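## Task

The rack is already placed behind the bike's rear wheel. Get the bike parked in the loose, unanchored floor rack so that one wheel sits in the slot near its closed end and the kickstand is fully raised. When finished, the bike must be motionless and touch nothing except the rack: no wall, furniture or loose item. Any number of the robots may be used. Release the bike and back the robots away. A robot that tips or ends up leaning means failure, and anything held in place only by a robot at the end does not count.

## Robot and tools

Robots: r1 and r2, identical Hello Robot Stretch 3 units. Each has a two-wheel differential base (0.33 m long, 0.34 m wide, small passive omni wheel at the rear), a lift carriage on a vertical mast, and one telescoping arm that reaches out to the robot's RIGHT side, ending in a wrist (yaw, pitch, roll) and a two-finger gripper with round 0.04 m pads. The base cannot strafe; to move the gripper forward or back you drive the base. Turning in place pivots about the point between the drive wheels, 0.05 m behind the front edge; with arm retracted and wrist folded the swept circle has radius 0.28 m. Occasionally a loose object gets a short shove from outside.

Frames: the base frame has its origin on the floor between the drive wheels, x forward, y left, z up. hand_pose is reported in it, located where the closed fingertips meet. Odometry frame = base frame at scene start. Each robot reports only in its own frames, so relative positions of the two robots come only from images, lidar_m, wrist_depth_mm and head_depth_mm.

execute_actions: argument actions is a list holding one action object, or empty (empty just returns state and images). The action is keyed by robot name, "r1" and/or "r2"; each entry may contain base, joints, and contact_limits. Everything in the action starts at once.
- base: exactly one of translate_m (relative straight drive in metres from the current base position, forward positive, -1 to 1) or rotate_rad (relative in-place turn in radians, counter-clockwise/left positive, -3.2 to 3.2).
- joints: absolute targets by name: lift_m 0 to 1.1 (arm height on mast); arm_m 0 to 0.52 (extension); wrist_yaw_rad -1.345 to 4.42 (0 along the arm, positive toward the front, 3.0 folded over base); wrist_pitch_rad -1.57 to 0.451 (0 level, negative tips fingers down); wrist_roll_rad -2.911 to 2.911 (0 fingers side by side); gripper_m -0.089 to 0.179 (bigger is wider; actual fingertip gap is smaller by about 0.007 nearly shut to 0.025 fully open, zero below 0.007); head_pan_rad -3.953 to 1.73 (0 ahead, positive left, -1.57 along the arm); head_tilt_rad -1.53 to 0.419 (negative down).
- contact_limits: only arm_m, a motor_effort percent 1 to 100 at which the arm motion halts with contact_stop; it also caps arm holding force until the next action. Too low stops immediately.
- cameras: list of r1_head_camera, r1_nav_camera, r1_wrist_camera, r2_head_camera, r2_nav_camera, r2_wrist_camera or "all"; omitted/null means all, [] none. The pictures line gives image order.
Unknown keys or out-of-range numbers reject the whole call. Any omitted joint, base or robot may keep driving toward its previous target. One action runs at most 15 s. If a result reports a stop, later motion calls in the same reply are skipped.

wait: seconds 0 to 10; commands nothing and returns state and images. zoom_image: camera plus region [x0, y0, x1, y1] in pixels of that camera's latest full image, top-left origin, at most 504x504. finished_scene: scene = the scene number being ended; irreversible, and the goal must hold afterwards.

Result lines: base_status and joint_status tell how each commanded motion ended: done (for the base: wheels turned the commanded amount, slip included), off_target (stopped short and may still push), contact_stop, time_out, torque_fault (old target dropped). on_its_own covers uncommanded parts; "held at" is a target, not the actual position. motor_effort is percent of max, positive toward higher joint values, peak in brackets; readings carry a fixed bias and noise. Rest effort outside its range suggests pushing or carrying. Positive wheel effort pushes forward. base_odometry counts wheel turns (heading -3.142 to 3.142, left positive); turned_by_wheels and turned_by_imu give rotation since the last result. base_tilt in degrees, forward/right positive, with up to about 4 degrees fixed bias. lidar_m: 12 distances in metres from the base origin, 30-degree sectors starting straight ahead and going counter-clockwise (4th left, 7th behind, 10th right), scan plane 0.17 m above floor, range 0.15 to 12, "-" nothing; blind to clear objects and its own body, sees the other robot; the mast and a low lift block sectors 5, 6, 9, 10 partly. wrist_depth_mm (45 to 1000) and head_depth_mm (280 to 4000, image sideways) are 7x7 grids of median depth, row by row from top left.

Speed: the base goes up to 0.30 m/s and 1.9 rad/s only with lift_m under 0.30, arm_m under 0.03, wrist_yaw_rad over 2.54; otherwise 0.10 m/s and 0.63 rad/s.

Gripper: to grasp, command below the object's width (lower squeezes harder; send a new value to re-squeeze). To release, command at least 0.02 above the touching value. Neither reading nor done proves a grasp.

Stops and stalls: arm and lift halt with contact_stop when pushing firmly and then go slack until commanded again; a slack lift may sag under load or be pushed up by closing fingers on a surface. Base, wrist and head never contact-stop and keep pushing. A wrist servo pushed hard for several seconds goes limp for 10 s (torque_fault).

Safety: never press the two robots into each other; once bases touch, even millimetres more is a hard press that ends the run. The robots travel slightly different distances for the same command (under 1 cm per metre typically, 2.5 cm worst), which strains a jointly carried load and can tip a robot. Fold or unfold the wrist only with lift_m 0.32 to 0.95, wrist_pitch_rad -0.4, roll near 0; after folding the lift may go to 0.25. With wrist_yaw_rad below -0.4 keep pitch at -0.5 or lower. Arm pushes against something rigid with the gripper above about 0.45 m, repeated pushes after a contact_stop, or driving while holding something fixed can tip the robot; backing into furniture is riskiest. If tilted, reverse in small steps, free the gripper, and drop lift_m to about 0.2. Avoid drops, slips, slams and hard pushes; the bike and rack can fall or slide. Finish with the grippers open and robots clear of the bike.

Each tool is called by a JSON object that holds its "name" and its "arguments".

## Session

I'll start by looking at the current state of the scene.

{"name": "execute_actions", "arguments": {"actions": []}}

Scene clock: 0.00 s.
r1.base_odometry: x=+0.000 y=+0.000 heading=+0.000 (m, m, rad; r1's odometry frame)
r1.turned_by_wheels: +0.000 (rad since the last result)
r1.turned_by_imu: +0.000 (rad since the last result)
r1.base_tilt: forward=-0.3 right=+1.4 (deg)
r1.lidar_m: 1.04 0.97 0.98 1.24 2.16 2.18 2.77 3.79 3.83 2.37 6.58 1.57
r1.head_depth_mm: 1464 1466 1488 1495 1513 1547 1558 / 1321 1336 1345 1369 1389 1393 1403 / 1216 1231 1238 1240 1260 1264 1290 / 1112 1121 1137 1147 1155 1180 1182 / 1039 1048 1053 1065 1068 1088 1093 / 967 979 988 988 998 1006 1013 / 904 911 920 926 936 942 946
r1.base_status: not commanded
r1.joint_positions: lift_m=+0.444 arm_m=+0.002 wrist_yaw_rad=+3.101 wrist_pitch_rad=-0.434 wrist_roll_rad=-0.015 gripper_m=+0.037 head_pan_rad=+0.018 head_tilt_rad=-0.018
r1.joint_status: not commanded
r1.motor_effort: left_wheel=+1 right_wheel=+0 lift_m=+26 arm_m=+0 wrist_yaw_rad=-1 wrist_pitch_rad=+7 wrist_roll_rad=+0 gripper_m=-1 head_pan_rad=+0 head_tilt_rad=+2 (%)
r1.hand_pose: x=-0.0122 y=+0.0756 z=+0.4534 quat_wxyz=(+0.165, +0.688, +0.139, +0.693) (m; r1's base frame)
r1.wrist_depth_mm: - - - - - 872 730 / - - - - - 917 752 / - - - - - 959 800 / - 952 923 911 923 882 816 / 798 795 776 764 782 735 721 / 668 674 678 649 612 633 625 / 585 580 586 580 557 551 539
r2.base_odometry: x=+0.000 y=+0.000 heading=+0.000 (m, m, rad; r2's odometry frame)
r2.turned_by_wheels: +0.000 (rad since the last result)
r2.turned_by_imu: +0.000 (rad since the last result)
r2.base_tilt: forward=-1.5 right=-2.4 (deg)
r2.lidar_m: 1.36 1.20 1.20 1.43 1.32 1.32 1.56 2.85 3.56 4.21 2.50 2.25
r2.head_depth_mm: 1833 2209 2222 2241 2241 2279 2170 / 1829 1919 1939 1966 1970 1996 1991 / 1690 1714 1710 1738 1749 1767 1786 / 1532 1540 1555 1563 1577 1589 1591 / 1398 1399 1411 1424 1435 1439 1452 / 1281 1287 1301 1307 1313 1322 1325 / 1187 1192 1195 1204 1214 1213 1221
r2.base_status: not commanded
r2.joint_positions: lift_m=+0.353 arm_m=+0.000 wrist_yaw_rad=+2.930 wrist_pitch_rad=-0.378 wrist_roll_rad=+0.001 gripper_m=+0.037 head_pan_rad=-0.004 head_tilt_rad=+0.011
r2.joint_status: not commanded
r2.motor_effort: left_wheel=+0 right_wheel=+0 lift_m=+25 arm_m=+0 wrist_yaw_rad=+1 wrist_pitch_rad=+5 wrist_roll_rad=+1 gripper_m=-1 head_pan_rad=-1 head_tilt_rad=+1 (%)
r2.hand_pose: x=+0.0268 y=+0.0796 z=+0.3749 quat_wxyz=(+0.206, +0.705, +0.059, +0.676) (m; r2's base frame)
r2.wrist_depth_mm: - - - - - - 878 / - - - - - - 933 / - - - - - - 965 / 980 962 956 970 960 968 966 / 760 767 764 799 782 754 765 / 627 621 - 622 - 636 630 / 539 540 - 534 513 535 538
pictures: r1_head_camera (sideways: a quarter turn clockwise sets it upright), r1_nav_camera (sideways: a quarter turn counterclockwise sets it upright), r1_wrist_camera, r2_head_camera (sideways: a quarter turn clockwise sets it upright), r2_nav_camera (sideways: a quarter turn counterclockwise sets it upright), r2_wrist_camera
Images, in order (width x height): r1_head_camera 896x504, r1_nav_camera 672x504, r1_wrist_camera 644x364, r2_head_camera 896x504, r2_nav_camera 672x504, r2_wrist_camera 644x364.

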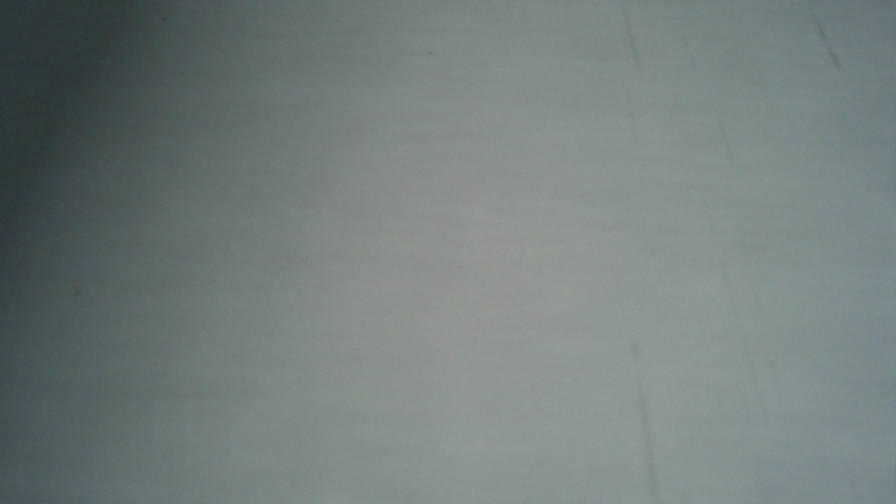

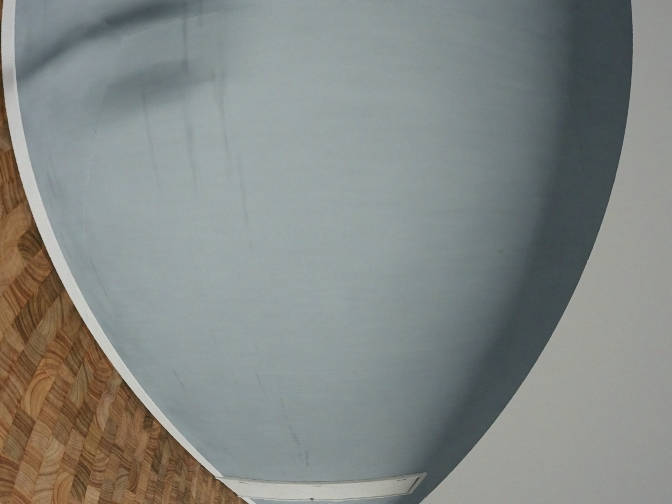

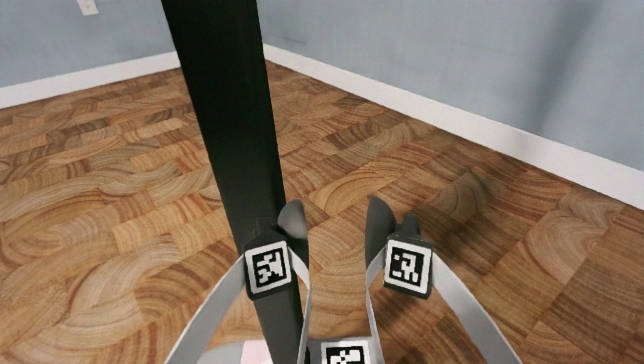

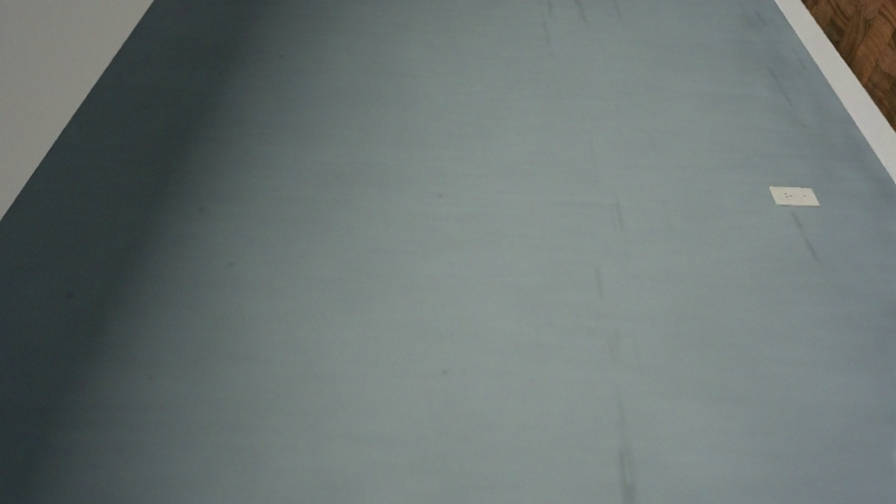

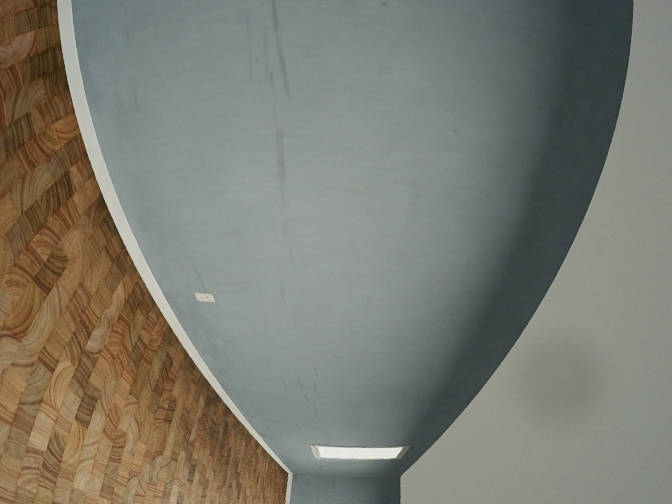

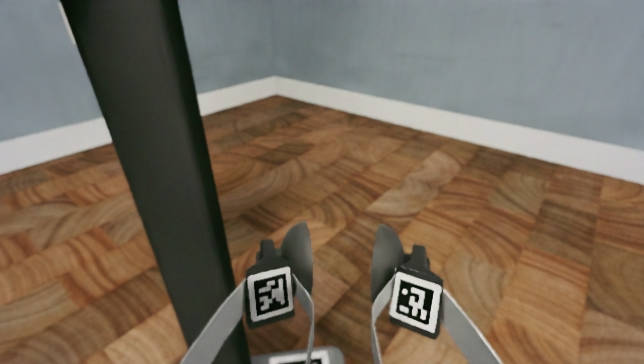

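{"name": "execute_actions", "arguments": {"actions": [{"r1": {"joints": {"head_pan_rad": -2.2, "head_tilt_rad": -0.4}}, "r2": {"joints": {"head_pan_rad": -1.8, "head_tilt_rad": -0.4}}}], "cameras": ["r1_head_camera", "r1_nav_camera", "r2_head_camera", "r2_nav_camera"]}}

Scene clock: 7.20 s.
r1.base_odometry: x=+0.000 y=+0.000 heading=+0.000 (m, m, rad; r1's odometry frame)
r1.turned_by_wheels: +0.000 (rad since the last result)
r1.turned_by_imu: +0.000 (rad since the last result)
r1.base_tilt: forward=-0.4 right=+1.4 (deg)
r1.lidar_m: 1.04 0.97 0.98 1.24 2.16 2.18 2.76 3.80 3.84 2.36 6.60 1.57
r1.head_depth_mm: 3127 3274 3423 3432 2355 1757 1428 / 3157 3416 3602 3429 2309 1750 1426 / 3240 3543 3759 3343 2292 1740 1415 / 3359 3542 3830 3325 2275 1749 1417 / 3497 3691 - 3268 2271 1739 1406 / 3654 3803 - 3268 2270 1737 1392 / 3681 - - 3243 2246 1712 1385
r1.base_status: not commanded
r1.joint_positions: lift_m=+0.444 arm_m=+0.002 wrist_yaw_rad=+3.101 wrist_pitch_rad=-0.434 wrist_roll_rad=-0.015 gripper_m=+0.037 head_pan_rad=-2.193 head_tilt_rad=-0.395
r1.joint_status: all done
r1.motor_effort: left_wheel=+0(0) right_wheel=+0(0) lift_m=+26(26) arm_m=+0(0) wrist_yaw_rad=+0(1) wrist_pitch_rad=+6(7) wrist_roll_rad=+0(0) gripper_m=+1(0) head_pan_rad=-4(44) head_tilt_rad=-4(36) (%)
r1.hand_pose: x=-0.0122 y=+0.0756 z=+0.4534 quat_wxyz=(+0.165, +0.688, +0.139, +0.693) (m; r1's base frame)
r1.wrist_depth_mm: - - - - - 845 730 / - - - - - 916 754 / - - - - - 969 803 / - 983 959 943 910 896 818 / 785 787 780 754 772 749 731 / 693 678 677 650 620 636 616 / 580 580 586 588 566 547 554
r2.base_odometry: x=+0.000 y=+0.000 heading=+0.000 (m, m, rad; r2's odometry frame)
r2.turned_by_wheels: +0.000 (rad since the last result)
r2.turned_by_imu: -0.001 (rad since the last result)
r2.base_tilt: forward=-1.4 right=-2.3 (deg)
r2.lidar_m: 1.36 1.20 1.20 1.42 1.32 1.32 1.56 2.84 3.55 4.21 2.50 2.26
r2.head_depth_mm: 3032 3199 3391 3288 2263 1730 1393 / 3223 3422 3564 3265 2243 1716 1389 / 3419 3595 - 3187 2231 1712 1383 / 3643 - - 3203 2228 1710 1373 / - - - 3144 2217 1699 1377 / - - - 3137 2197 1688 1366 / - - - 3093 2164 1677 1360
r2.base_status: not commanded
r2.joint_positions: lift_m=+0.353 arm_m=+0.000 wrist_yaw_rad=+2.930 wrist_pitch_rad=-0.378 wrist_roll_rad=+0.001 gripper_m=+0.037 head_pan_rad=-1.793 head_tilt_rad=-0.395
r2.joint_status: all done
r2.motor_effort: left_wheel=+0(0) right_wheel=+1(0) lift_m=+25(25) arm_m=+0(0) wrist_yaw_rad=+0(0) wrist_pitch_rad=+5(5) wrist_roll_rad=+1(1) gripper_m=+0(0) head_pan_rad=-3(26) head_tilt_rad=-2(20) (%)
r2.hand_pose: x=+0.0268 y=+0.0796 z=+0.3749 quat_wxyz=(+0.206, +0.705, +0.059, +0.676) (m; r2's base frame)
r2.wrist_depth_mm: 957 - - - - - 896 / - - - - - - 934 / - - - - - - 999 / 967 975 978 969 954 952 967 / 756 769 748 808 785 764 733 / 635 623 - 618 - 623 628 / 524 538 - 526 519 542 538
pictures: r1_head_camera (sideways: a quarter turn clockwise sets it upright), r1_nav_camera (sideways: a quarter turn counterclockwise sets it upright), r2_head_camera (sideways: a quarter turn clockwise sets it upright), r2_nav_camera (sideways: a quarter turn counterclockwise sets it upright)
Images, in order (width x height): r1_head_camera 896x504, r1_nav_camera 672x504, r2_head_camera 896x504, r2_nav_camera 672x504.

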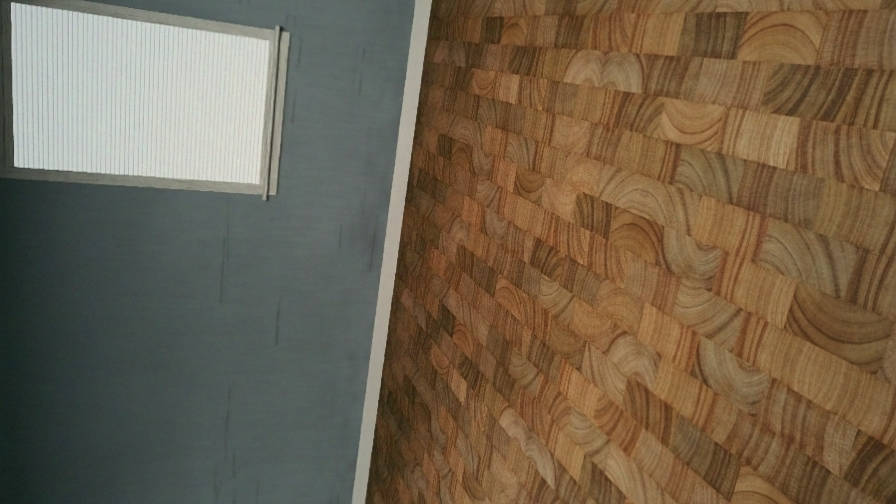

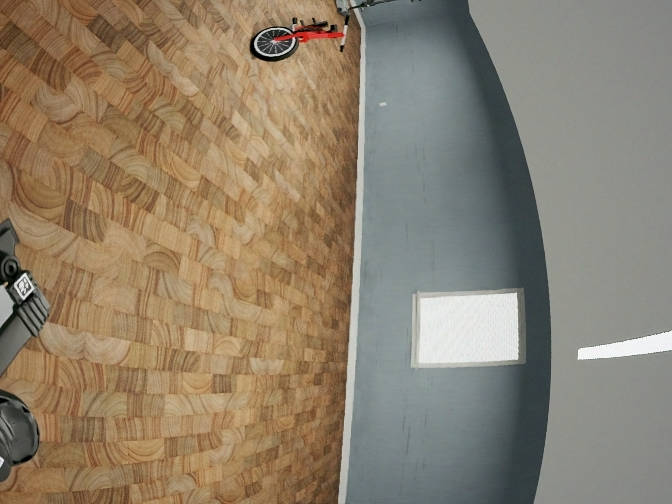

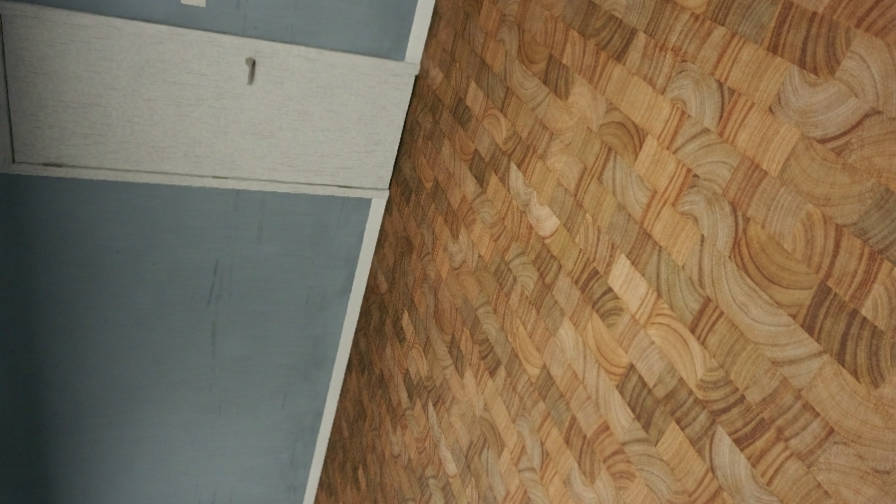

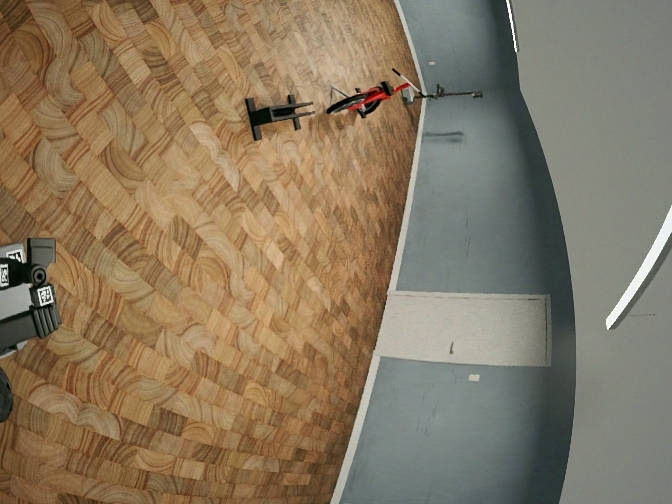

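{"name": "execute_actions", "arguments": {"actions": [{"r1": {"joints": {"head_pan_rad": -1.5, "head_tilt_rad": -0.3}}, "r2": {"joints": {"head_pan_rad": -1.3, "head_tilt_rad": -0.4}}}], "cameras": ["r1_head_camera", "r1_nav_camera", "r2_head_camera", "r2_nav_camera"]}}

Scene clock: 13.90 s.
r1.base_odometry: x=+0.000 y=+0.000 heading=+0.000 (m, m, rad; r1's odometry frame)
r1.turned_by_wheels: +0.000 (rad since the last result)
r1.turned_by_imu: +0.000 (rad since the last result)
r1.base_tilt: forward=-0.4 right=+1.4 (deg)
r1.lidar_m: 1.04 0.97 0.98 1.24 2.16 2.19 2.76 3.78 3.85 2.36 6.59 1.57
r1.head_depth_mm: - - - - 2650 1951 1528 / - - - - 2646 1955 1529 / - - - - 2662 1949 1521 / - - - - 2646 1921 1514 / - - - 3587 2547 1912 1496 / - - - - 2601 1903 1510 / - - - - 2595 1887 1496
r1.base_status: not commanded
r1.joint_positions: lift_m=+0.444 arm_m=+0.002 wrist_yaw_rad=+3.101 wrist_pitch_rad=-0.434 wrist_roll_rad=-0.015 gripper_m=+0.037 head_pan_rad=-1.507 head_tilt_rad=-0.310
r1.joint_status: all done
r1.motor_effort: left_wheel=+0(0) right_wheel=+0(0) lift_m=+26(26) arm_m=+0(0) wrist_yaw_rad=+0(2) wrist_pitch_rad=+7(7) wrist_roll_rad=+0(0) gripper_m=+0(1) head_pan_rad=+4(42) head_tilt_rad=+7(21) (%)
r1.hand_pose: x=-0.0122 y=+0.0756 z=+0.4534 quat_wxyz=(+0.165, +0.688, +0.139, +0.693) (m; r1's base frame)
r1.wrist_depth_mm: - - - - - 850 712 / - - - - - 932 749 / - - - - - 975 808 / - 972 943 920 923 892 806 / 805 795 762 760 773 745 721 / 681 674 667 659 614 633 627 / 584 573 580 584 555 549 548
r2.base_odometry: x=+0.000 y=+0.000 heading=+0.000 (m, m, rad; r2's odometry frame)
r2.turned_by_wheels: +0.000 (rad since the last result)
r2.turned_by_imu: -0.001 (rad since the last result)
r2.base_tilt: forward=-1.4 right=-2.3 (deg)
r2.lidar_m: 1.36 1.20 1.20 1.42 1.32 1.32 1.56 2.85 3.54 4.22 2.50 2.25
r2.head_depth_mm: - - - 3315 2262 1733 1392 / - - - 3247 2263 1714 1387 / - - - 3234 2255 1713 1388 / - - - 3012 2204 1699 1378 / - - - 2970 2206 1696 1368 / - - - 3154 2207 1689 1365 / - - - 3127 2185 1669 1365
r2.base_status: not commanded
r2.joint_positions: lift_m=+0.353 arm_m=+0.000 wrist_yaw_rad=+2.930 wrist_pitch_rad=-0.378 wrist_roll_rad=+0.001 gripper_m=+0.037 head_pan_rad=-1.307 head_tilt_rad=-0.395
r2.joint_status: all done
r2.motor_effort: left_wheel=+0(0) right_wheel=+0(0) lift_m=+25(25) arm_m=+0(0) wrist_yaw_rad=-1(0) wrist_pitch_rad=+5(5) wrist_roll_rad=+1(1) gripper_m=+1(0) head_pan_rad=+1(21) head_tilt_rad=-2(3) (%)
r2.hand_pose: x=+0.0268 y=+0.0796 z=+0.3749 quat_wxyz=(+0.206, +0.705, +0.059, +0.676) (m; r2's base frame)
r2.wrist_depth_mm: 965 - - - - - 897 / - - - - - - 920 / - - - - - - 976 / 960 976 972 957 960 951 983 / 760 754 753 801 792 750 762 / 621 621 - 621 - 626 618 / 541 538 - 532 521 529 523
pictures: r1_head_camera (sideways: a quarter turn clockwise sets it upright), r1_nav_camera (sideways: a quarter turn counterclockwise sets it upright), r2_head_camera (sideways: a quarter turn clockwise sets it upright), r2_nav_camera (sideways: a quarter turn counterclockwise sets it upright)
Images, in order (width x height): r1_head_camera 896x504, r1_nav_camera 672x504, r2_head_camera 896x504, r2_nav_camera 672x504.

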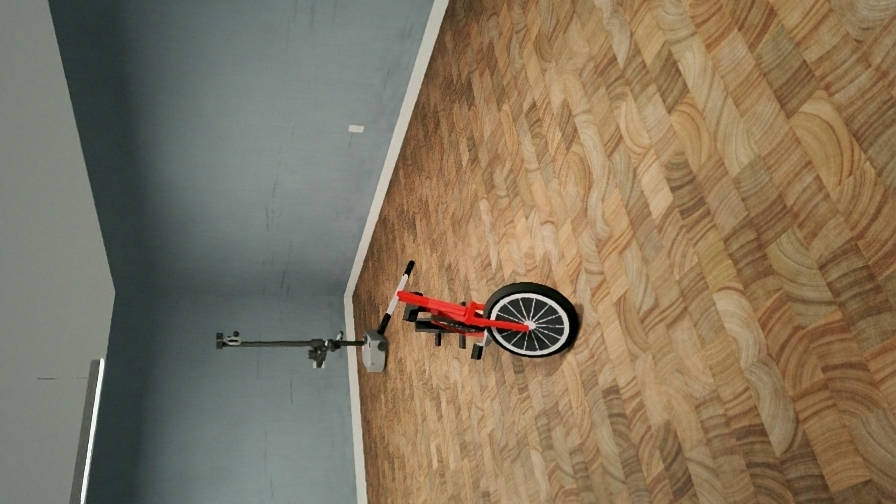

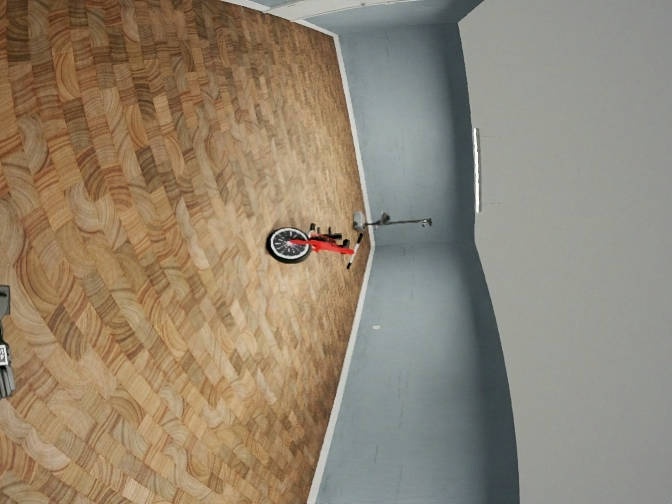

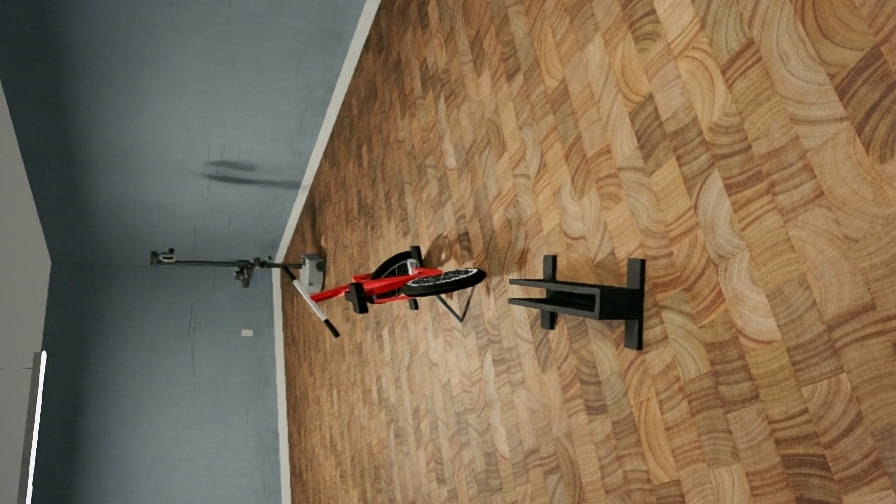

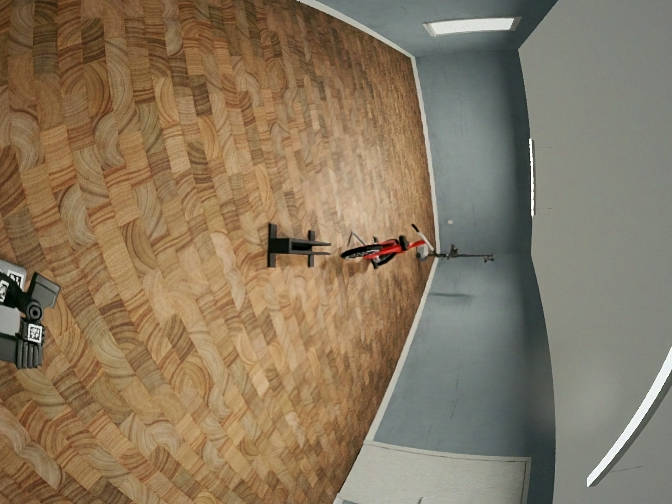

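{"name": "zoom_image", "arguments": {"camera": "r2_head_camera", "region": [260, 200, 680, 400]}}

{"name": "zoom_image", "arguments": {"camera": "r1_head_camera", "region": [340, 230, 620, 400]}}

Region (260, 200, 680, 400) of r2_head_camera's 896x504 image, scaled by 1.200, with more detail than that image has; it fills the top 240 rows of this view, and the rest is white.

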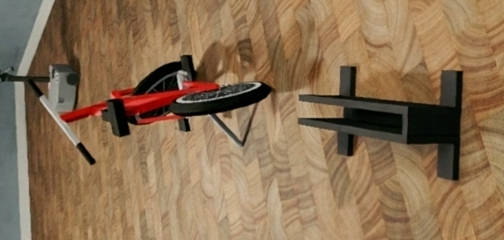

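Region (340, 230, 620, 400) of r1_head_camera's 896x504 image, scaled by 1.800, with more detail than that image has; it fills the top 306 rows of this view, and the rest is white.

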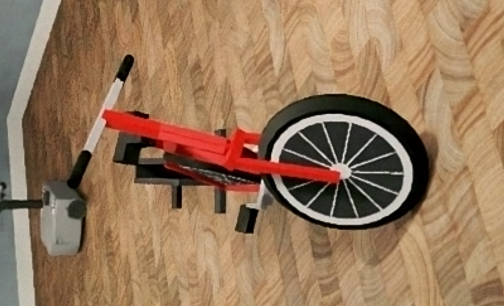

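{"name": "execute_actions", "arguments": {"actions": [{"r1": {"base": {"rotate_rad": 1.504}, "joints": {"lift_m": 0.26, "head_pan_rad": -3.0}}, "r2": {"base": {"translate_m": 0.16}, "joints": {"lift_m": 0.26}}}], "cameras": ["r1_nav_camera"]}}

Scene clock: 134.03 s.
r1.base_odometry: x=+0.000 y=+0.000 heading=+1.504 (m, m, rad; r1's odometry frame)
r1.turned_by_wheels: +1.504 (rad since the last result)
r1.turned_by_imu: +1.478 (rad since the last result)
r1.base_tilt: forward=-0.4 right=+1.4 (deg)
r1.lidar_m: 1.16 2.16 2.16 2.60 3.80 3.81 2.36 2.53 1.75 1.08 0.97 0.97
r1.head_depth_mm: - - - - 2680 1968 1538 / - - - - 2708 1949 1544 / - - - - 2661 1931 1523 / - - - - 2623 1904 1523 / - - - 3541 2543 1942 1509 / - - - - 2603 1911 1502 / - - - - 2584 1891 1505
r1.base_status: done
r1.joint_positions: lift_m=+0.261 arm_m=+0.002 wrist_yaw_rad=+3.101 wrist_pitch_rad=-0.434 wrist_roll_rad=-0.015 gripper_m=+0.037 head_pan_rad=-2.993 head_tilt_rad=-0.309
r1.joint_status: all done
r1.motor_effort: left_wheel=-3(9) right_wheel=+2(8) lift_m=+12(24) arm_m=+0(0) wrist_yaw_rad=+0(0) wrist_pitch_rad=+7(7) wrist_roll_rad=+0(0) gripper_m=+0(1) head_pan_rad=-4(39) head_tilt_rad=+5(6) (%)
r1.hand_pose: x=-0.0122 y=+0.0755 z=+0.2699 quat_wxyz=(+0.165, +0.688, +0.139, +0.693) (m; r1's base frame)
r1.wrist_depth_mm: - - - - - - - / - - - - - - - / 870 861 - 815 786 752 764 / 681 668 644 636 626 612 595 / 551 545 539 544 526 504 500 / 469 - - - - 439 424 / 415 - - - 384 377 372
r2.base_odometry: x=+0.160 y=+0.000 heading=+0.000 (m, m, rad; r2's odometry frame)
r2.turned_by_wheels: +0.000 (rad since the last result)
r2.turned_by_imu: -0.001 (rad since the last result)
r2.base_tilt: forward=-1.4 right=-2.3 (deg)
r2.lidar_m: 1.23 1.08 1.08 1.28 1.43 1.43 1.69 3.08 3.66 2.46 2.47 2.03
r2.head_depth_mm: - - - 3309 2256 1735 1394 / - - - 3284 2248 1726 1383 / - - - 3238 2236 1720 1382 / - - - 2861 2129 1706 1377 / - - - 3164 2207 1691 1369 / - - - 3138 2211 1682 1362 / - - - 3123 2180 1677 1363
r2.base_status: done
r2.joint_positions: lift_m=+0.260 arm_m=+0.000 wrist_yaw_rad=+2.930 wrist_pitch_rad=-0.379 wrist_roll_rad=+0.001 gripper_m=+0.037 head_pan_rad=-1.307 head_tilt_rad=-0.395
r2.joint_status: all done
r2.motor_effort: left_wheel=+0(5) right_wheel=+0(5) lift_m=+17(21) arm_m=+0(0) wrist_yaw_rad=+0(0) wrist_pitch_rad=+5(5) wrist_roll_rad=+1(1) gripper_m=+1(0) head_pan_rad=+2(3) head_tilt_rad=-2(2) (%)
r2.hand_pose: x=+0.0268 y=+0.0795 z=+0.2819 quat_wxyz=(+0.206, +0.705, +0.059, +0.676) (m; r2's base frame)
r2.wrist_depth_mm: - - - - - 943 804 / - - - - - 980 844 / - - - - - 985 876 / 797 771 773 762 758 778 794 / 624 615 616 642 639 609 611 / 512 510 - 528 - 510 503 / 449 - - - 419 430 428
pictures: r1_nav_camera (sideways: a quarter turn counterclockwise sets it upright)
Images, in order (width x height): r1_nav_camera 672x504.

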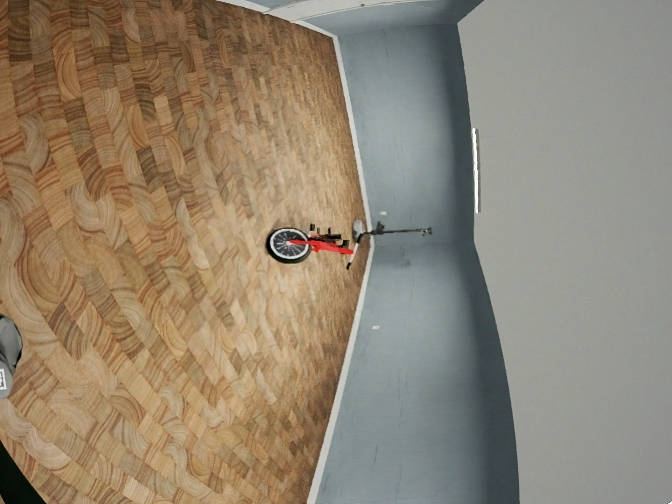

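{"name": "execute_actions", "arguments": {"actions": [{"r1": {"base": {"translate_m": -1.0}, "joints": {"head_pan_rad": -2.8, "head_tilt_rad": -0.45}}, "r2": {"base": {"rotate_rad": -1.32}, "joints": {"head_pan_rad": 0.0, "head_tilt_rad": -0.5}}}], "cameras": ["r1_head_camera", "r2_head_camera"]}}

Scene clock: 149.23 s.
r1.base_odometry: x=-0.067 y=-0.998 heading=+1.504 (m, m, rad; r1's odometry frame)
r1.turned_by_wheels: +0.000 (rad since the last result)
r1.turned_by_imu: -0.007 (rad since the last result)
r1.base_tilt: forward=-0.4 right=+1.4 (deg)
r1.lidar_m: 1.95 2.90 2.91 3.49 3.13 3.15 3.77 1.40 2.95 1.82 1.63 1.63
r1.head_depth_mm: - - - 2994 2165 1687 1362 / - - - 3028 2158 1684 1366 / - - - 2932 2134 1669 1366 / - - - 2672 1894 1656 1355 / - - - 2941 1843 1646 1353 / - - - 2935 2094 1634 1342 / - - - 2902 2117 1632 1342
r1.base_status: done
r1.joint_positions: lift_m=+0.261 arm_m=+0.002 wrist_yaw_rad=+3.101 wrist_pitch_rad=-0.434 wrist_roll_rad=-0.015 gripper_m=+0.037 head_pan_rad=-2.807 head_tilt_rad=-0.445
r1.joint_status: all done
r1.motor_effort: left_wheel=-1(12) right_wheel=+2(4) lift_m=+12(12) arm_m=+0(0) wrist_yaw_rad=+0(1) wrist_pitch_rad=+7(7) wrist_roll_rad=+0(0) gripper_m=-1(0) head_pan_rad=+4(23) head_tilt_rad=-3(21) (%)
r1.hand_pose: x=-0.0122 y=+0.0755 z=+0.2699 quat_wxyz=(+0.165, +0.688, +0.139, +0.693) (m; r1's base frame)
r1.wrist_depth_mm: - - - - - - - / - - - - - - - / 908 866 - 812 797 767 749 / 680 662 642 633 625 608 589 / 548 543 535 545 528 509 503 / 473 - - - - 433 429 / 415 - - - 382 380 369
r2.base_odometry: x=+0.160 y=+0.000 heading=-1.320 (m, m, rad; r2's odometry frame)
r2.turned_by_wheels: -1.320 (rad since the last result)
r2.turned_by_imu: -1.323 (rad since the last result)
r2.base_tilt: forward=-1.4 right=-2.3 (deg)
r2.lidar_m: 2.46 3.70 1.48 1.11 1.09 1.13 1.46 1.42 1.49 2.10 3.65 3.81
r2.head_depth_mm: - - - 2678 1972 1569 1299 / - - - 2676 1956 1559 1288 / - - - 2627 1964 1558 1297 / - - 3427 2611 1884 1552 1284 / - - - 2604 1933 1535 1282 / - - - 2558 1930 1525 1274 / - - 3787 2530 1913 1527 1265
r2.base_status: done
r2.joint_positions: lift_m=+0.260 arm_m=+0.000 wrist_yaw_rad=+2.930 wrist_pitch_rad=-0.379 wrist_roll_rad=+0.001 gripper_m=+0.037 head_pan_rad=-0.007 head_tilt_rad=-0.494
r2.joint_status: all done
r2.motor_effort: left_wheel=+2(8) right_wheel=-3(7) lift_m=+17(17) arm_m=+0(0) wrist_yaw_rad=+0(1) wrist_pitch_rad=+5(5) wrist_roll_rad=+1(1) gripper_m=+0(0) head_pan_rad=+2(24) head_tilt_rad=-2(10) (%)
r2.hand_pose: x=+0.0268 y=+0.0795 z=+0.2819 quat_wxyz=(+0.206, +0.705, +0.059, +0.676) (m; r2's base frame)
r2.wrist_depth_mm: 807 - - - - - - / 854 - - - - - - / 874 - - - - - - / 786 762 776 784 785 794 787 / 612 630 598 642 628 605 608 / 516 507 - 530 - 505 508 / 443 - - - 412 431 434
pictures: r1_head_camera (sideways: a quarter turn clockwise sets it upright), r2_head_camera (sideways: a quarter turn clockwise sets it upright)
Images, in order (width x height): r1_head_camera 896x504, r2_head_camera 896x504.

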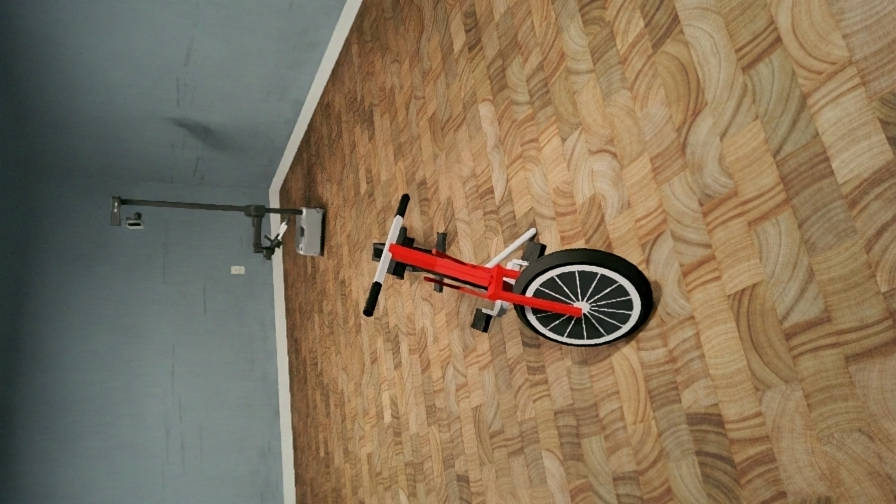

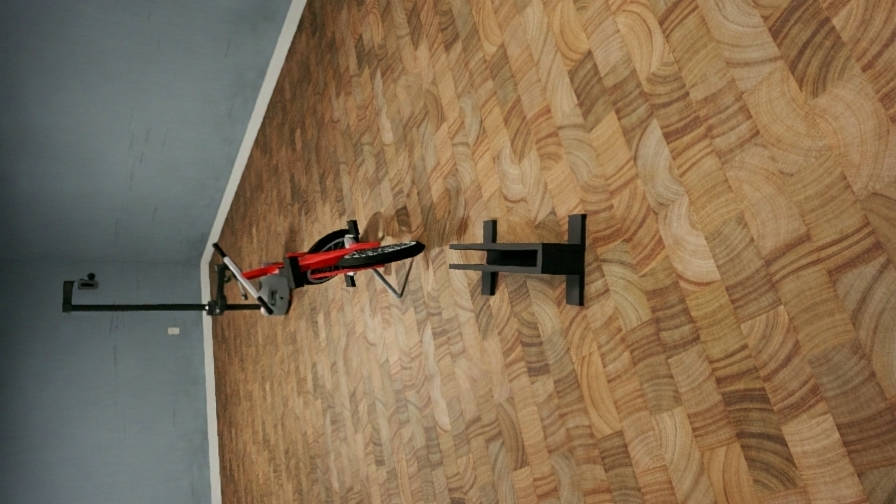

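{"name": "execute_actions", "arguments": {"actions": [{"r1": {"base": {"translate_m": -1.0}, "joints": {"head_pan_rad": -2.3, "head_tilt_rad": -0.6}}, "r2": {"base": {"translate_m": 1.0}, "joints": {"head_tilt_rad": -0.75}}}], "cameras": ["r1_head_camera", "r2_head_camera"]}}

Scene clock: 178.13 s.
r1.base_odometry: x=-0.134 y=-1.996 heading=+1.504 (m, m, rad; r1's odometry frame)
r1.turned_by_wheels: +0.000 (rad since the last result)
r1.turned_by_imu: -0.007 (rad since the last result)
r1.base_tilt: forward=-0.4 right=+1.4 (deg)
r1.lidar_m: 2.74 3.63 3.67 2.78 2.48 2.48 2.96 0.88 0.55 2.58 2.29 2.29
r1.head_depth_mm: - - 3232 2211 1802 1479 1251 / - - 3169 2120 1746 1465 1245 / - - 3161 2289 1495 1432 1244 / - - 3132 2262 1663 1355 1213 / - - 3154 2275 1765 1172 1125 / - - 3119 2243 1768 1458 1227 / - - 3103 2219 1754 1435 1224
r1.base_status: done
r1.joint_positions: lift_m=+0.261 arm_m=+0.002 wrist_yaw_rad=+3.101 wrist_pitch_rad=-0.434 wrist_roll_rad=-0.015 gripper_m=+0.037 head_pan_rad=-2.307 head_tilt_rad=-0.593
r1.joint_status: all done
r1.motor_effort: left_wheel=-1(10) right_wheel=+1(3) lift_m=+12(12) arm_m=+0(0) wrist_yaw_rad=+0(0) wrist_pitch_rad=+7(7) wrist_roll_rad=+0(0) gripper_m=+0(1) head_pan_rad=+4(36) head_tilt_rad=-5(22) (%)
r1.hand_pose: x=-0.0122 y=+0.0755 z=+0.2699 quat_wxyz=(+0.165, +0.688, +0.139, +0.693) (m; r1's base frame)
r1.wrist_depth_mm: - - - - - - - / - - - - - - - / 865 854 - 807 795 775 746 / 685 667 641 632 619 599 601 / 546 539 535 541 534 501 496 / 467 - - - - 435 426 / 412 - - - 380 374 371
r2.base_odometry: x=+0.408 y=-0.969 heading=-1.320 (m, m, rad; r2's odometry frame)
r2.turned_by_wheels: +0.000 (rad since the last result)
r2.turned_by_imu: -0.003 (rad since the last result)
r2.base_tilt: forward=-1.4 right=-2.4 (deg)
r2.lidar_m: 1.46 5.29 2.13 1.59 1.57 1.62 2.28 2.31 2.42 3.29 3.15 3.33
r2.head_depth_mm: 3819 3202 2358 1868 1555 1328 1156 / - 3214 2337 1872 1550 1325 1149 / - 3133 2341 1866 1542 1320 1150 / - 2829 1994 1847 1520 1287 1142 / - 2794 2311 1837 1531 1312 1139 / - 2722 2291 1830 1522 1303 1139 / - 3071 2283 1810 1521 1304 1137
r2.base_status: done
r2.joint_positions: lift_m=+0.260 arm_m=+0.000 wrist_yaw_rad=+2.930 wrist_pitch_rad=-0.379 wrist_roll_rad=+0.001 gripper_m=+0.037 head_pan_rad=-0.007 head_tilt_rad=-0.741
r2.joint_status: all done
r2.motor_effort: left_wheel=+2(8) right_wheel=-2(5) lift_m=+17(17) arm_m=+0(0) wrist_yaw_rad=+0(0) wrist_pitch_rad=+5(5) wrist_roll_rad=+1(1) gripper_m=+0(0) head_pan_rad=+2(2) head_tilt_rad=-3(17) (%)
r2.hand_pose: x=+0.0268 y=+0.0795 z=+0.2819 quat_wxyz=(+0.206, +0.705, +0.059, +0.676) (m; r2's base frame)
r2.wrist_depth_mm: - - - - - - - / - - - - - - - / - - - - - - - / 777 788 788 798 768 779 771 / 622 618 621 630 645 614 608 / 506 501 - 520 - 509 494 / 446 - - - 414 434 435
pictures: r1_head_camera (sideways: a quarter turn clockwise sets it upright), r2_head_camera (sideways: a quarter turn clockwise sets it upright)
Images, in order (width x height): r1_head_camera 896x504, r2_head_camera 896x504.

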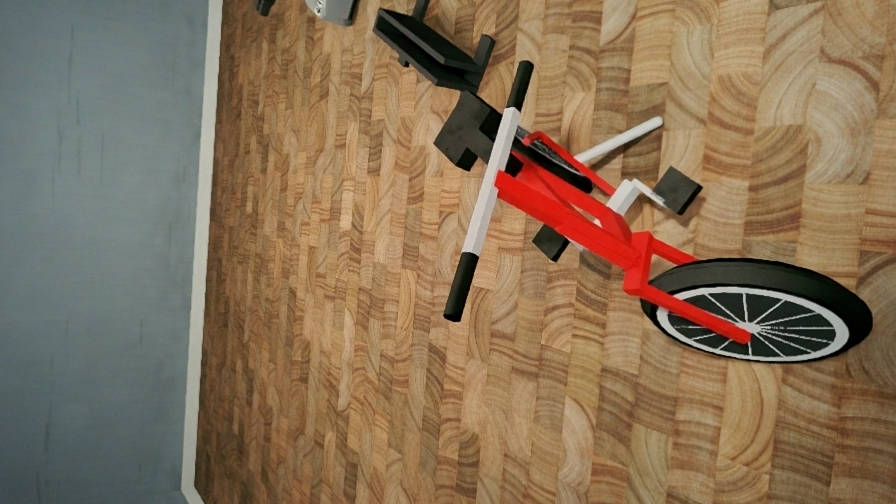

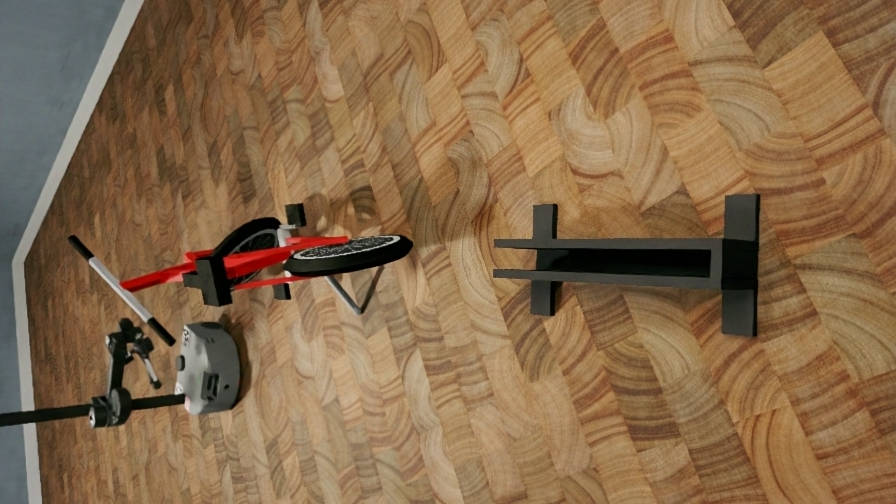

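{"name": "execute_actions", "arguments": {"actions": [{"r1": {"base": {"translate_m": -0.9}, "joints": {"head_pan_rad": -1.7, "head_tilt_rad": -0.8}}, "r2": {"base": {"translate_m": 0.33}, "joints": {"head_tilt_rad": -0.9}}}], "cameras": ["r1_head_camera", "r2_head_camera"]}}

Scene clock: 235.83 s.
r1.base_odometry: x=-0.194 y=-2.893 heading=+1.504 (m, m, rad; r1's odometry frame)
r1.turned_by_wheels: +0.000 (rad since the last result)
r1.turned_by_imu: -0.007 (rad since the last result)
r1.base_tilt: forward=-0.4 right=+1.4 (deg)
r1.lidar_m: 3.44 4.29 3.51 2.12 1.88 1.88 2.24 1.83 0.77 0.58 0.58 0.69
r1.head_depth_mm: - 2896 2239 1794 1528 1312 1154 / - 2851 2219 1816 1516 1302 1157 / - 2878 2211 1797 1394 1290 1144 / 3731 2846 2212 1787 1187 1271 1145 / 3508 2840 2172 1790 1072 1291 1139 / 3220 2782 2170 1773 1112 1238 1138 / 2883 2792 2164 1780 1068 1282 1129
r1.base_status: done
r1.joint_positions: lift_m=+0.261 arm_m=+0.002 wrist_yaw_rad=+3.101 wrist_pitch_rad=-0.434 wrist_roll_rad=-0.015 gripper_m=+0.037 head_pan_rad=-1.707 head_tilt_rad=-0.790
r1.joint_status: all done
r1.motor_effort: left_wheel=-1(10) right_wheel=+0(4) lift_m=+12(12) arm_m=+0(0) wrist_yaw_rad=+0(1) wrist_pitch_rad=+7(7) wrist_roll_rad=-1(0) gripper_m=-1(0) head_pan_rad=+4(38) head_tilt_rad=-7(30) (%)
r1.hand_pose: x=-0.0122 y=+0.0755 z=+0.2699 quat_wxyz=(+0.165, +0.688, +0.139, +0.693) (m; r1's base frame)
r1.wrist_depth_mm: - - - - - - - / - - - - - - - / 886 869 - 822 797 789 755 / 677 663 637 637 613 607 595 / 559 543 540 542 531 507 500 / 469 - - - - 428 423 / 412 - - - 384 376 369
r2.base_odometry: x=+0.490 y=-1.288 heading=-1.320 (m, m, rad; r2's odometry frame)
r2.turned_by_wheels: +0.000 (rad since the last result)
r2.turned_by_imu: -0.002 (rad since the last result)
r2.base_tilt: forward=-1.4 right=-2.3 (deg)
r2.lidar_m: 1.13 1.83 2.34 1.75 1.73 1.78 2.52 2.60 2.72 3.13 3.01 3.18
r2.head_depth_mm: 3045 2340 1913 1622 1403 1246 1109 / 2979 2309 1921 1618 1403 1239 1106 / 2970 2316 1905 1609 1402 1235 1104 / 2931 1912 1624 1603 1339 1189 1083 / 2803 2214 1888 1599 1397 1232 1099 / 2912 2308 1857 1593 1383 1222 1097 / 2898 1894 1800 1594 1385 1224 1095
r2.base_status: done
r2.joint_positions: lift_m=+0.260 arm_m=+0.000 wrist_yaw_rad=+2.930 wrist_pitch_rad=-0.379 wrist_roll_rad=+0.001 gripper_m=+0.037 head_pan_rad=-0.007 head_tilt_rad=-0.889
r2.joint_status: all done
r2.motor_effort: left_wheel=+2(8) right_wheel=-3(5) lift_m=+17(17) arm_m=+0(0) wrist_yaw_rad=+0(0) wrist_pitch_rad=+5(5) wrist_roll_rad=+1(1) gripper_m=+0(0) head_pan_rad=+3(2) head_tilt_rad=-4(14) (%)
r2.hand_pose: x=+0.0268 y=+0.0795 z=+0.2819 quat_wxyz=(+0.206, +0.705, +0.059, +0.676) (m; r2's base frame)
r2.wrist_depth_mm: - - - - - - - / - - - - - - - / - - - - - - - / 782 819 771 777 780 770 786 / 628 617 613 642 642 618 623 / 504 509 - 528 - 500 505 / 451 - - - 416 430 429
pictures: r1_head_camera (sideways: a quarter turn clockwise sets it upright), r2_head_camera (sideways: a quarter turn clockwise sets it upright)
Images, in order (width x height): r1_head_camera 896x504, r2_head_camera 896x504.

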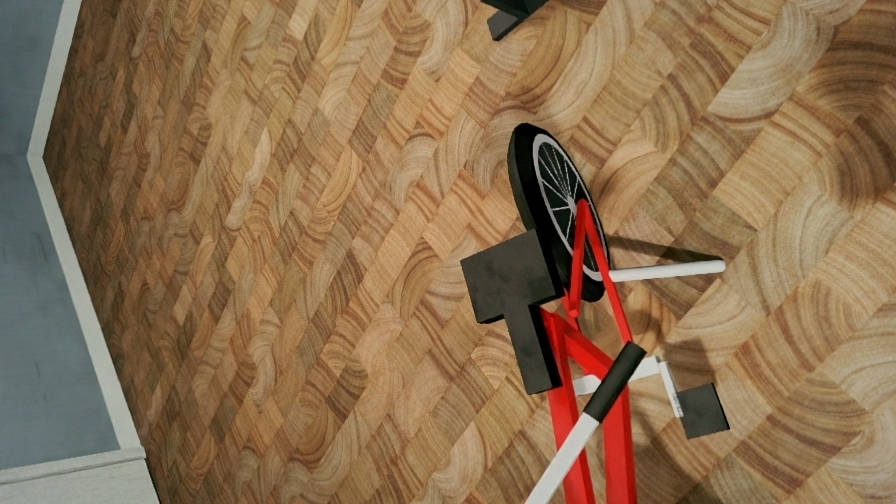

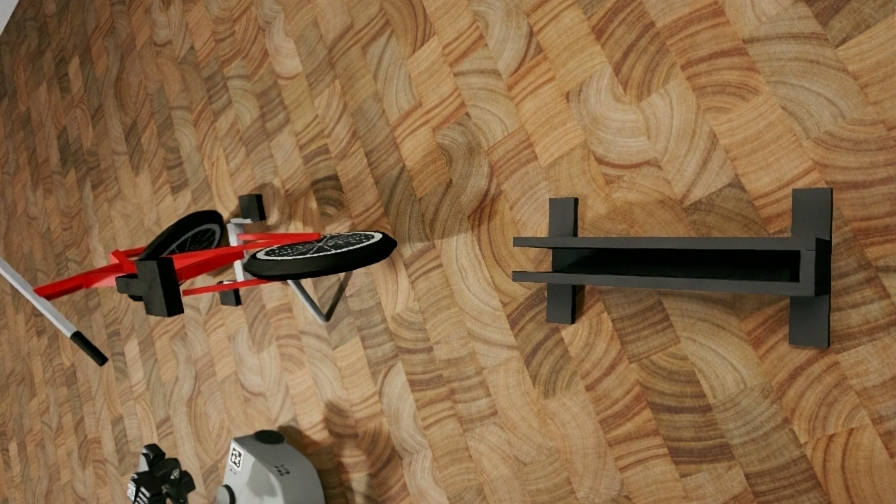

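{"name": "zoom_image", "arguments": {"camera": "r2_head_camera", "region": [220, 180, 620, 340]}}

Region (220, 180, 620, 340) of r2_head_camera's 896x504 image, scaled by 1.260, with more detail than that image has; it fills the top 202 rows of this view, and the rest is white.

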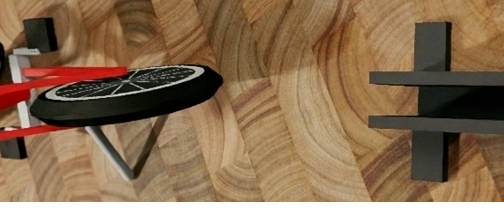

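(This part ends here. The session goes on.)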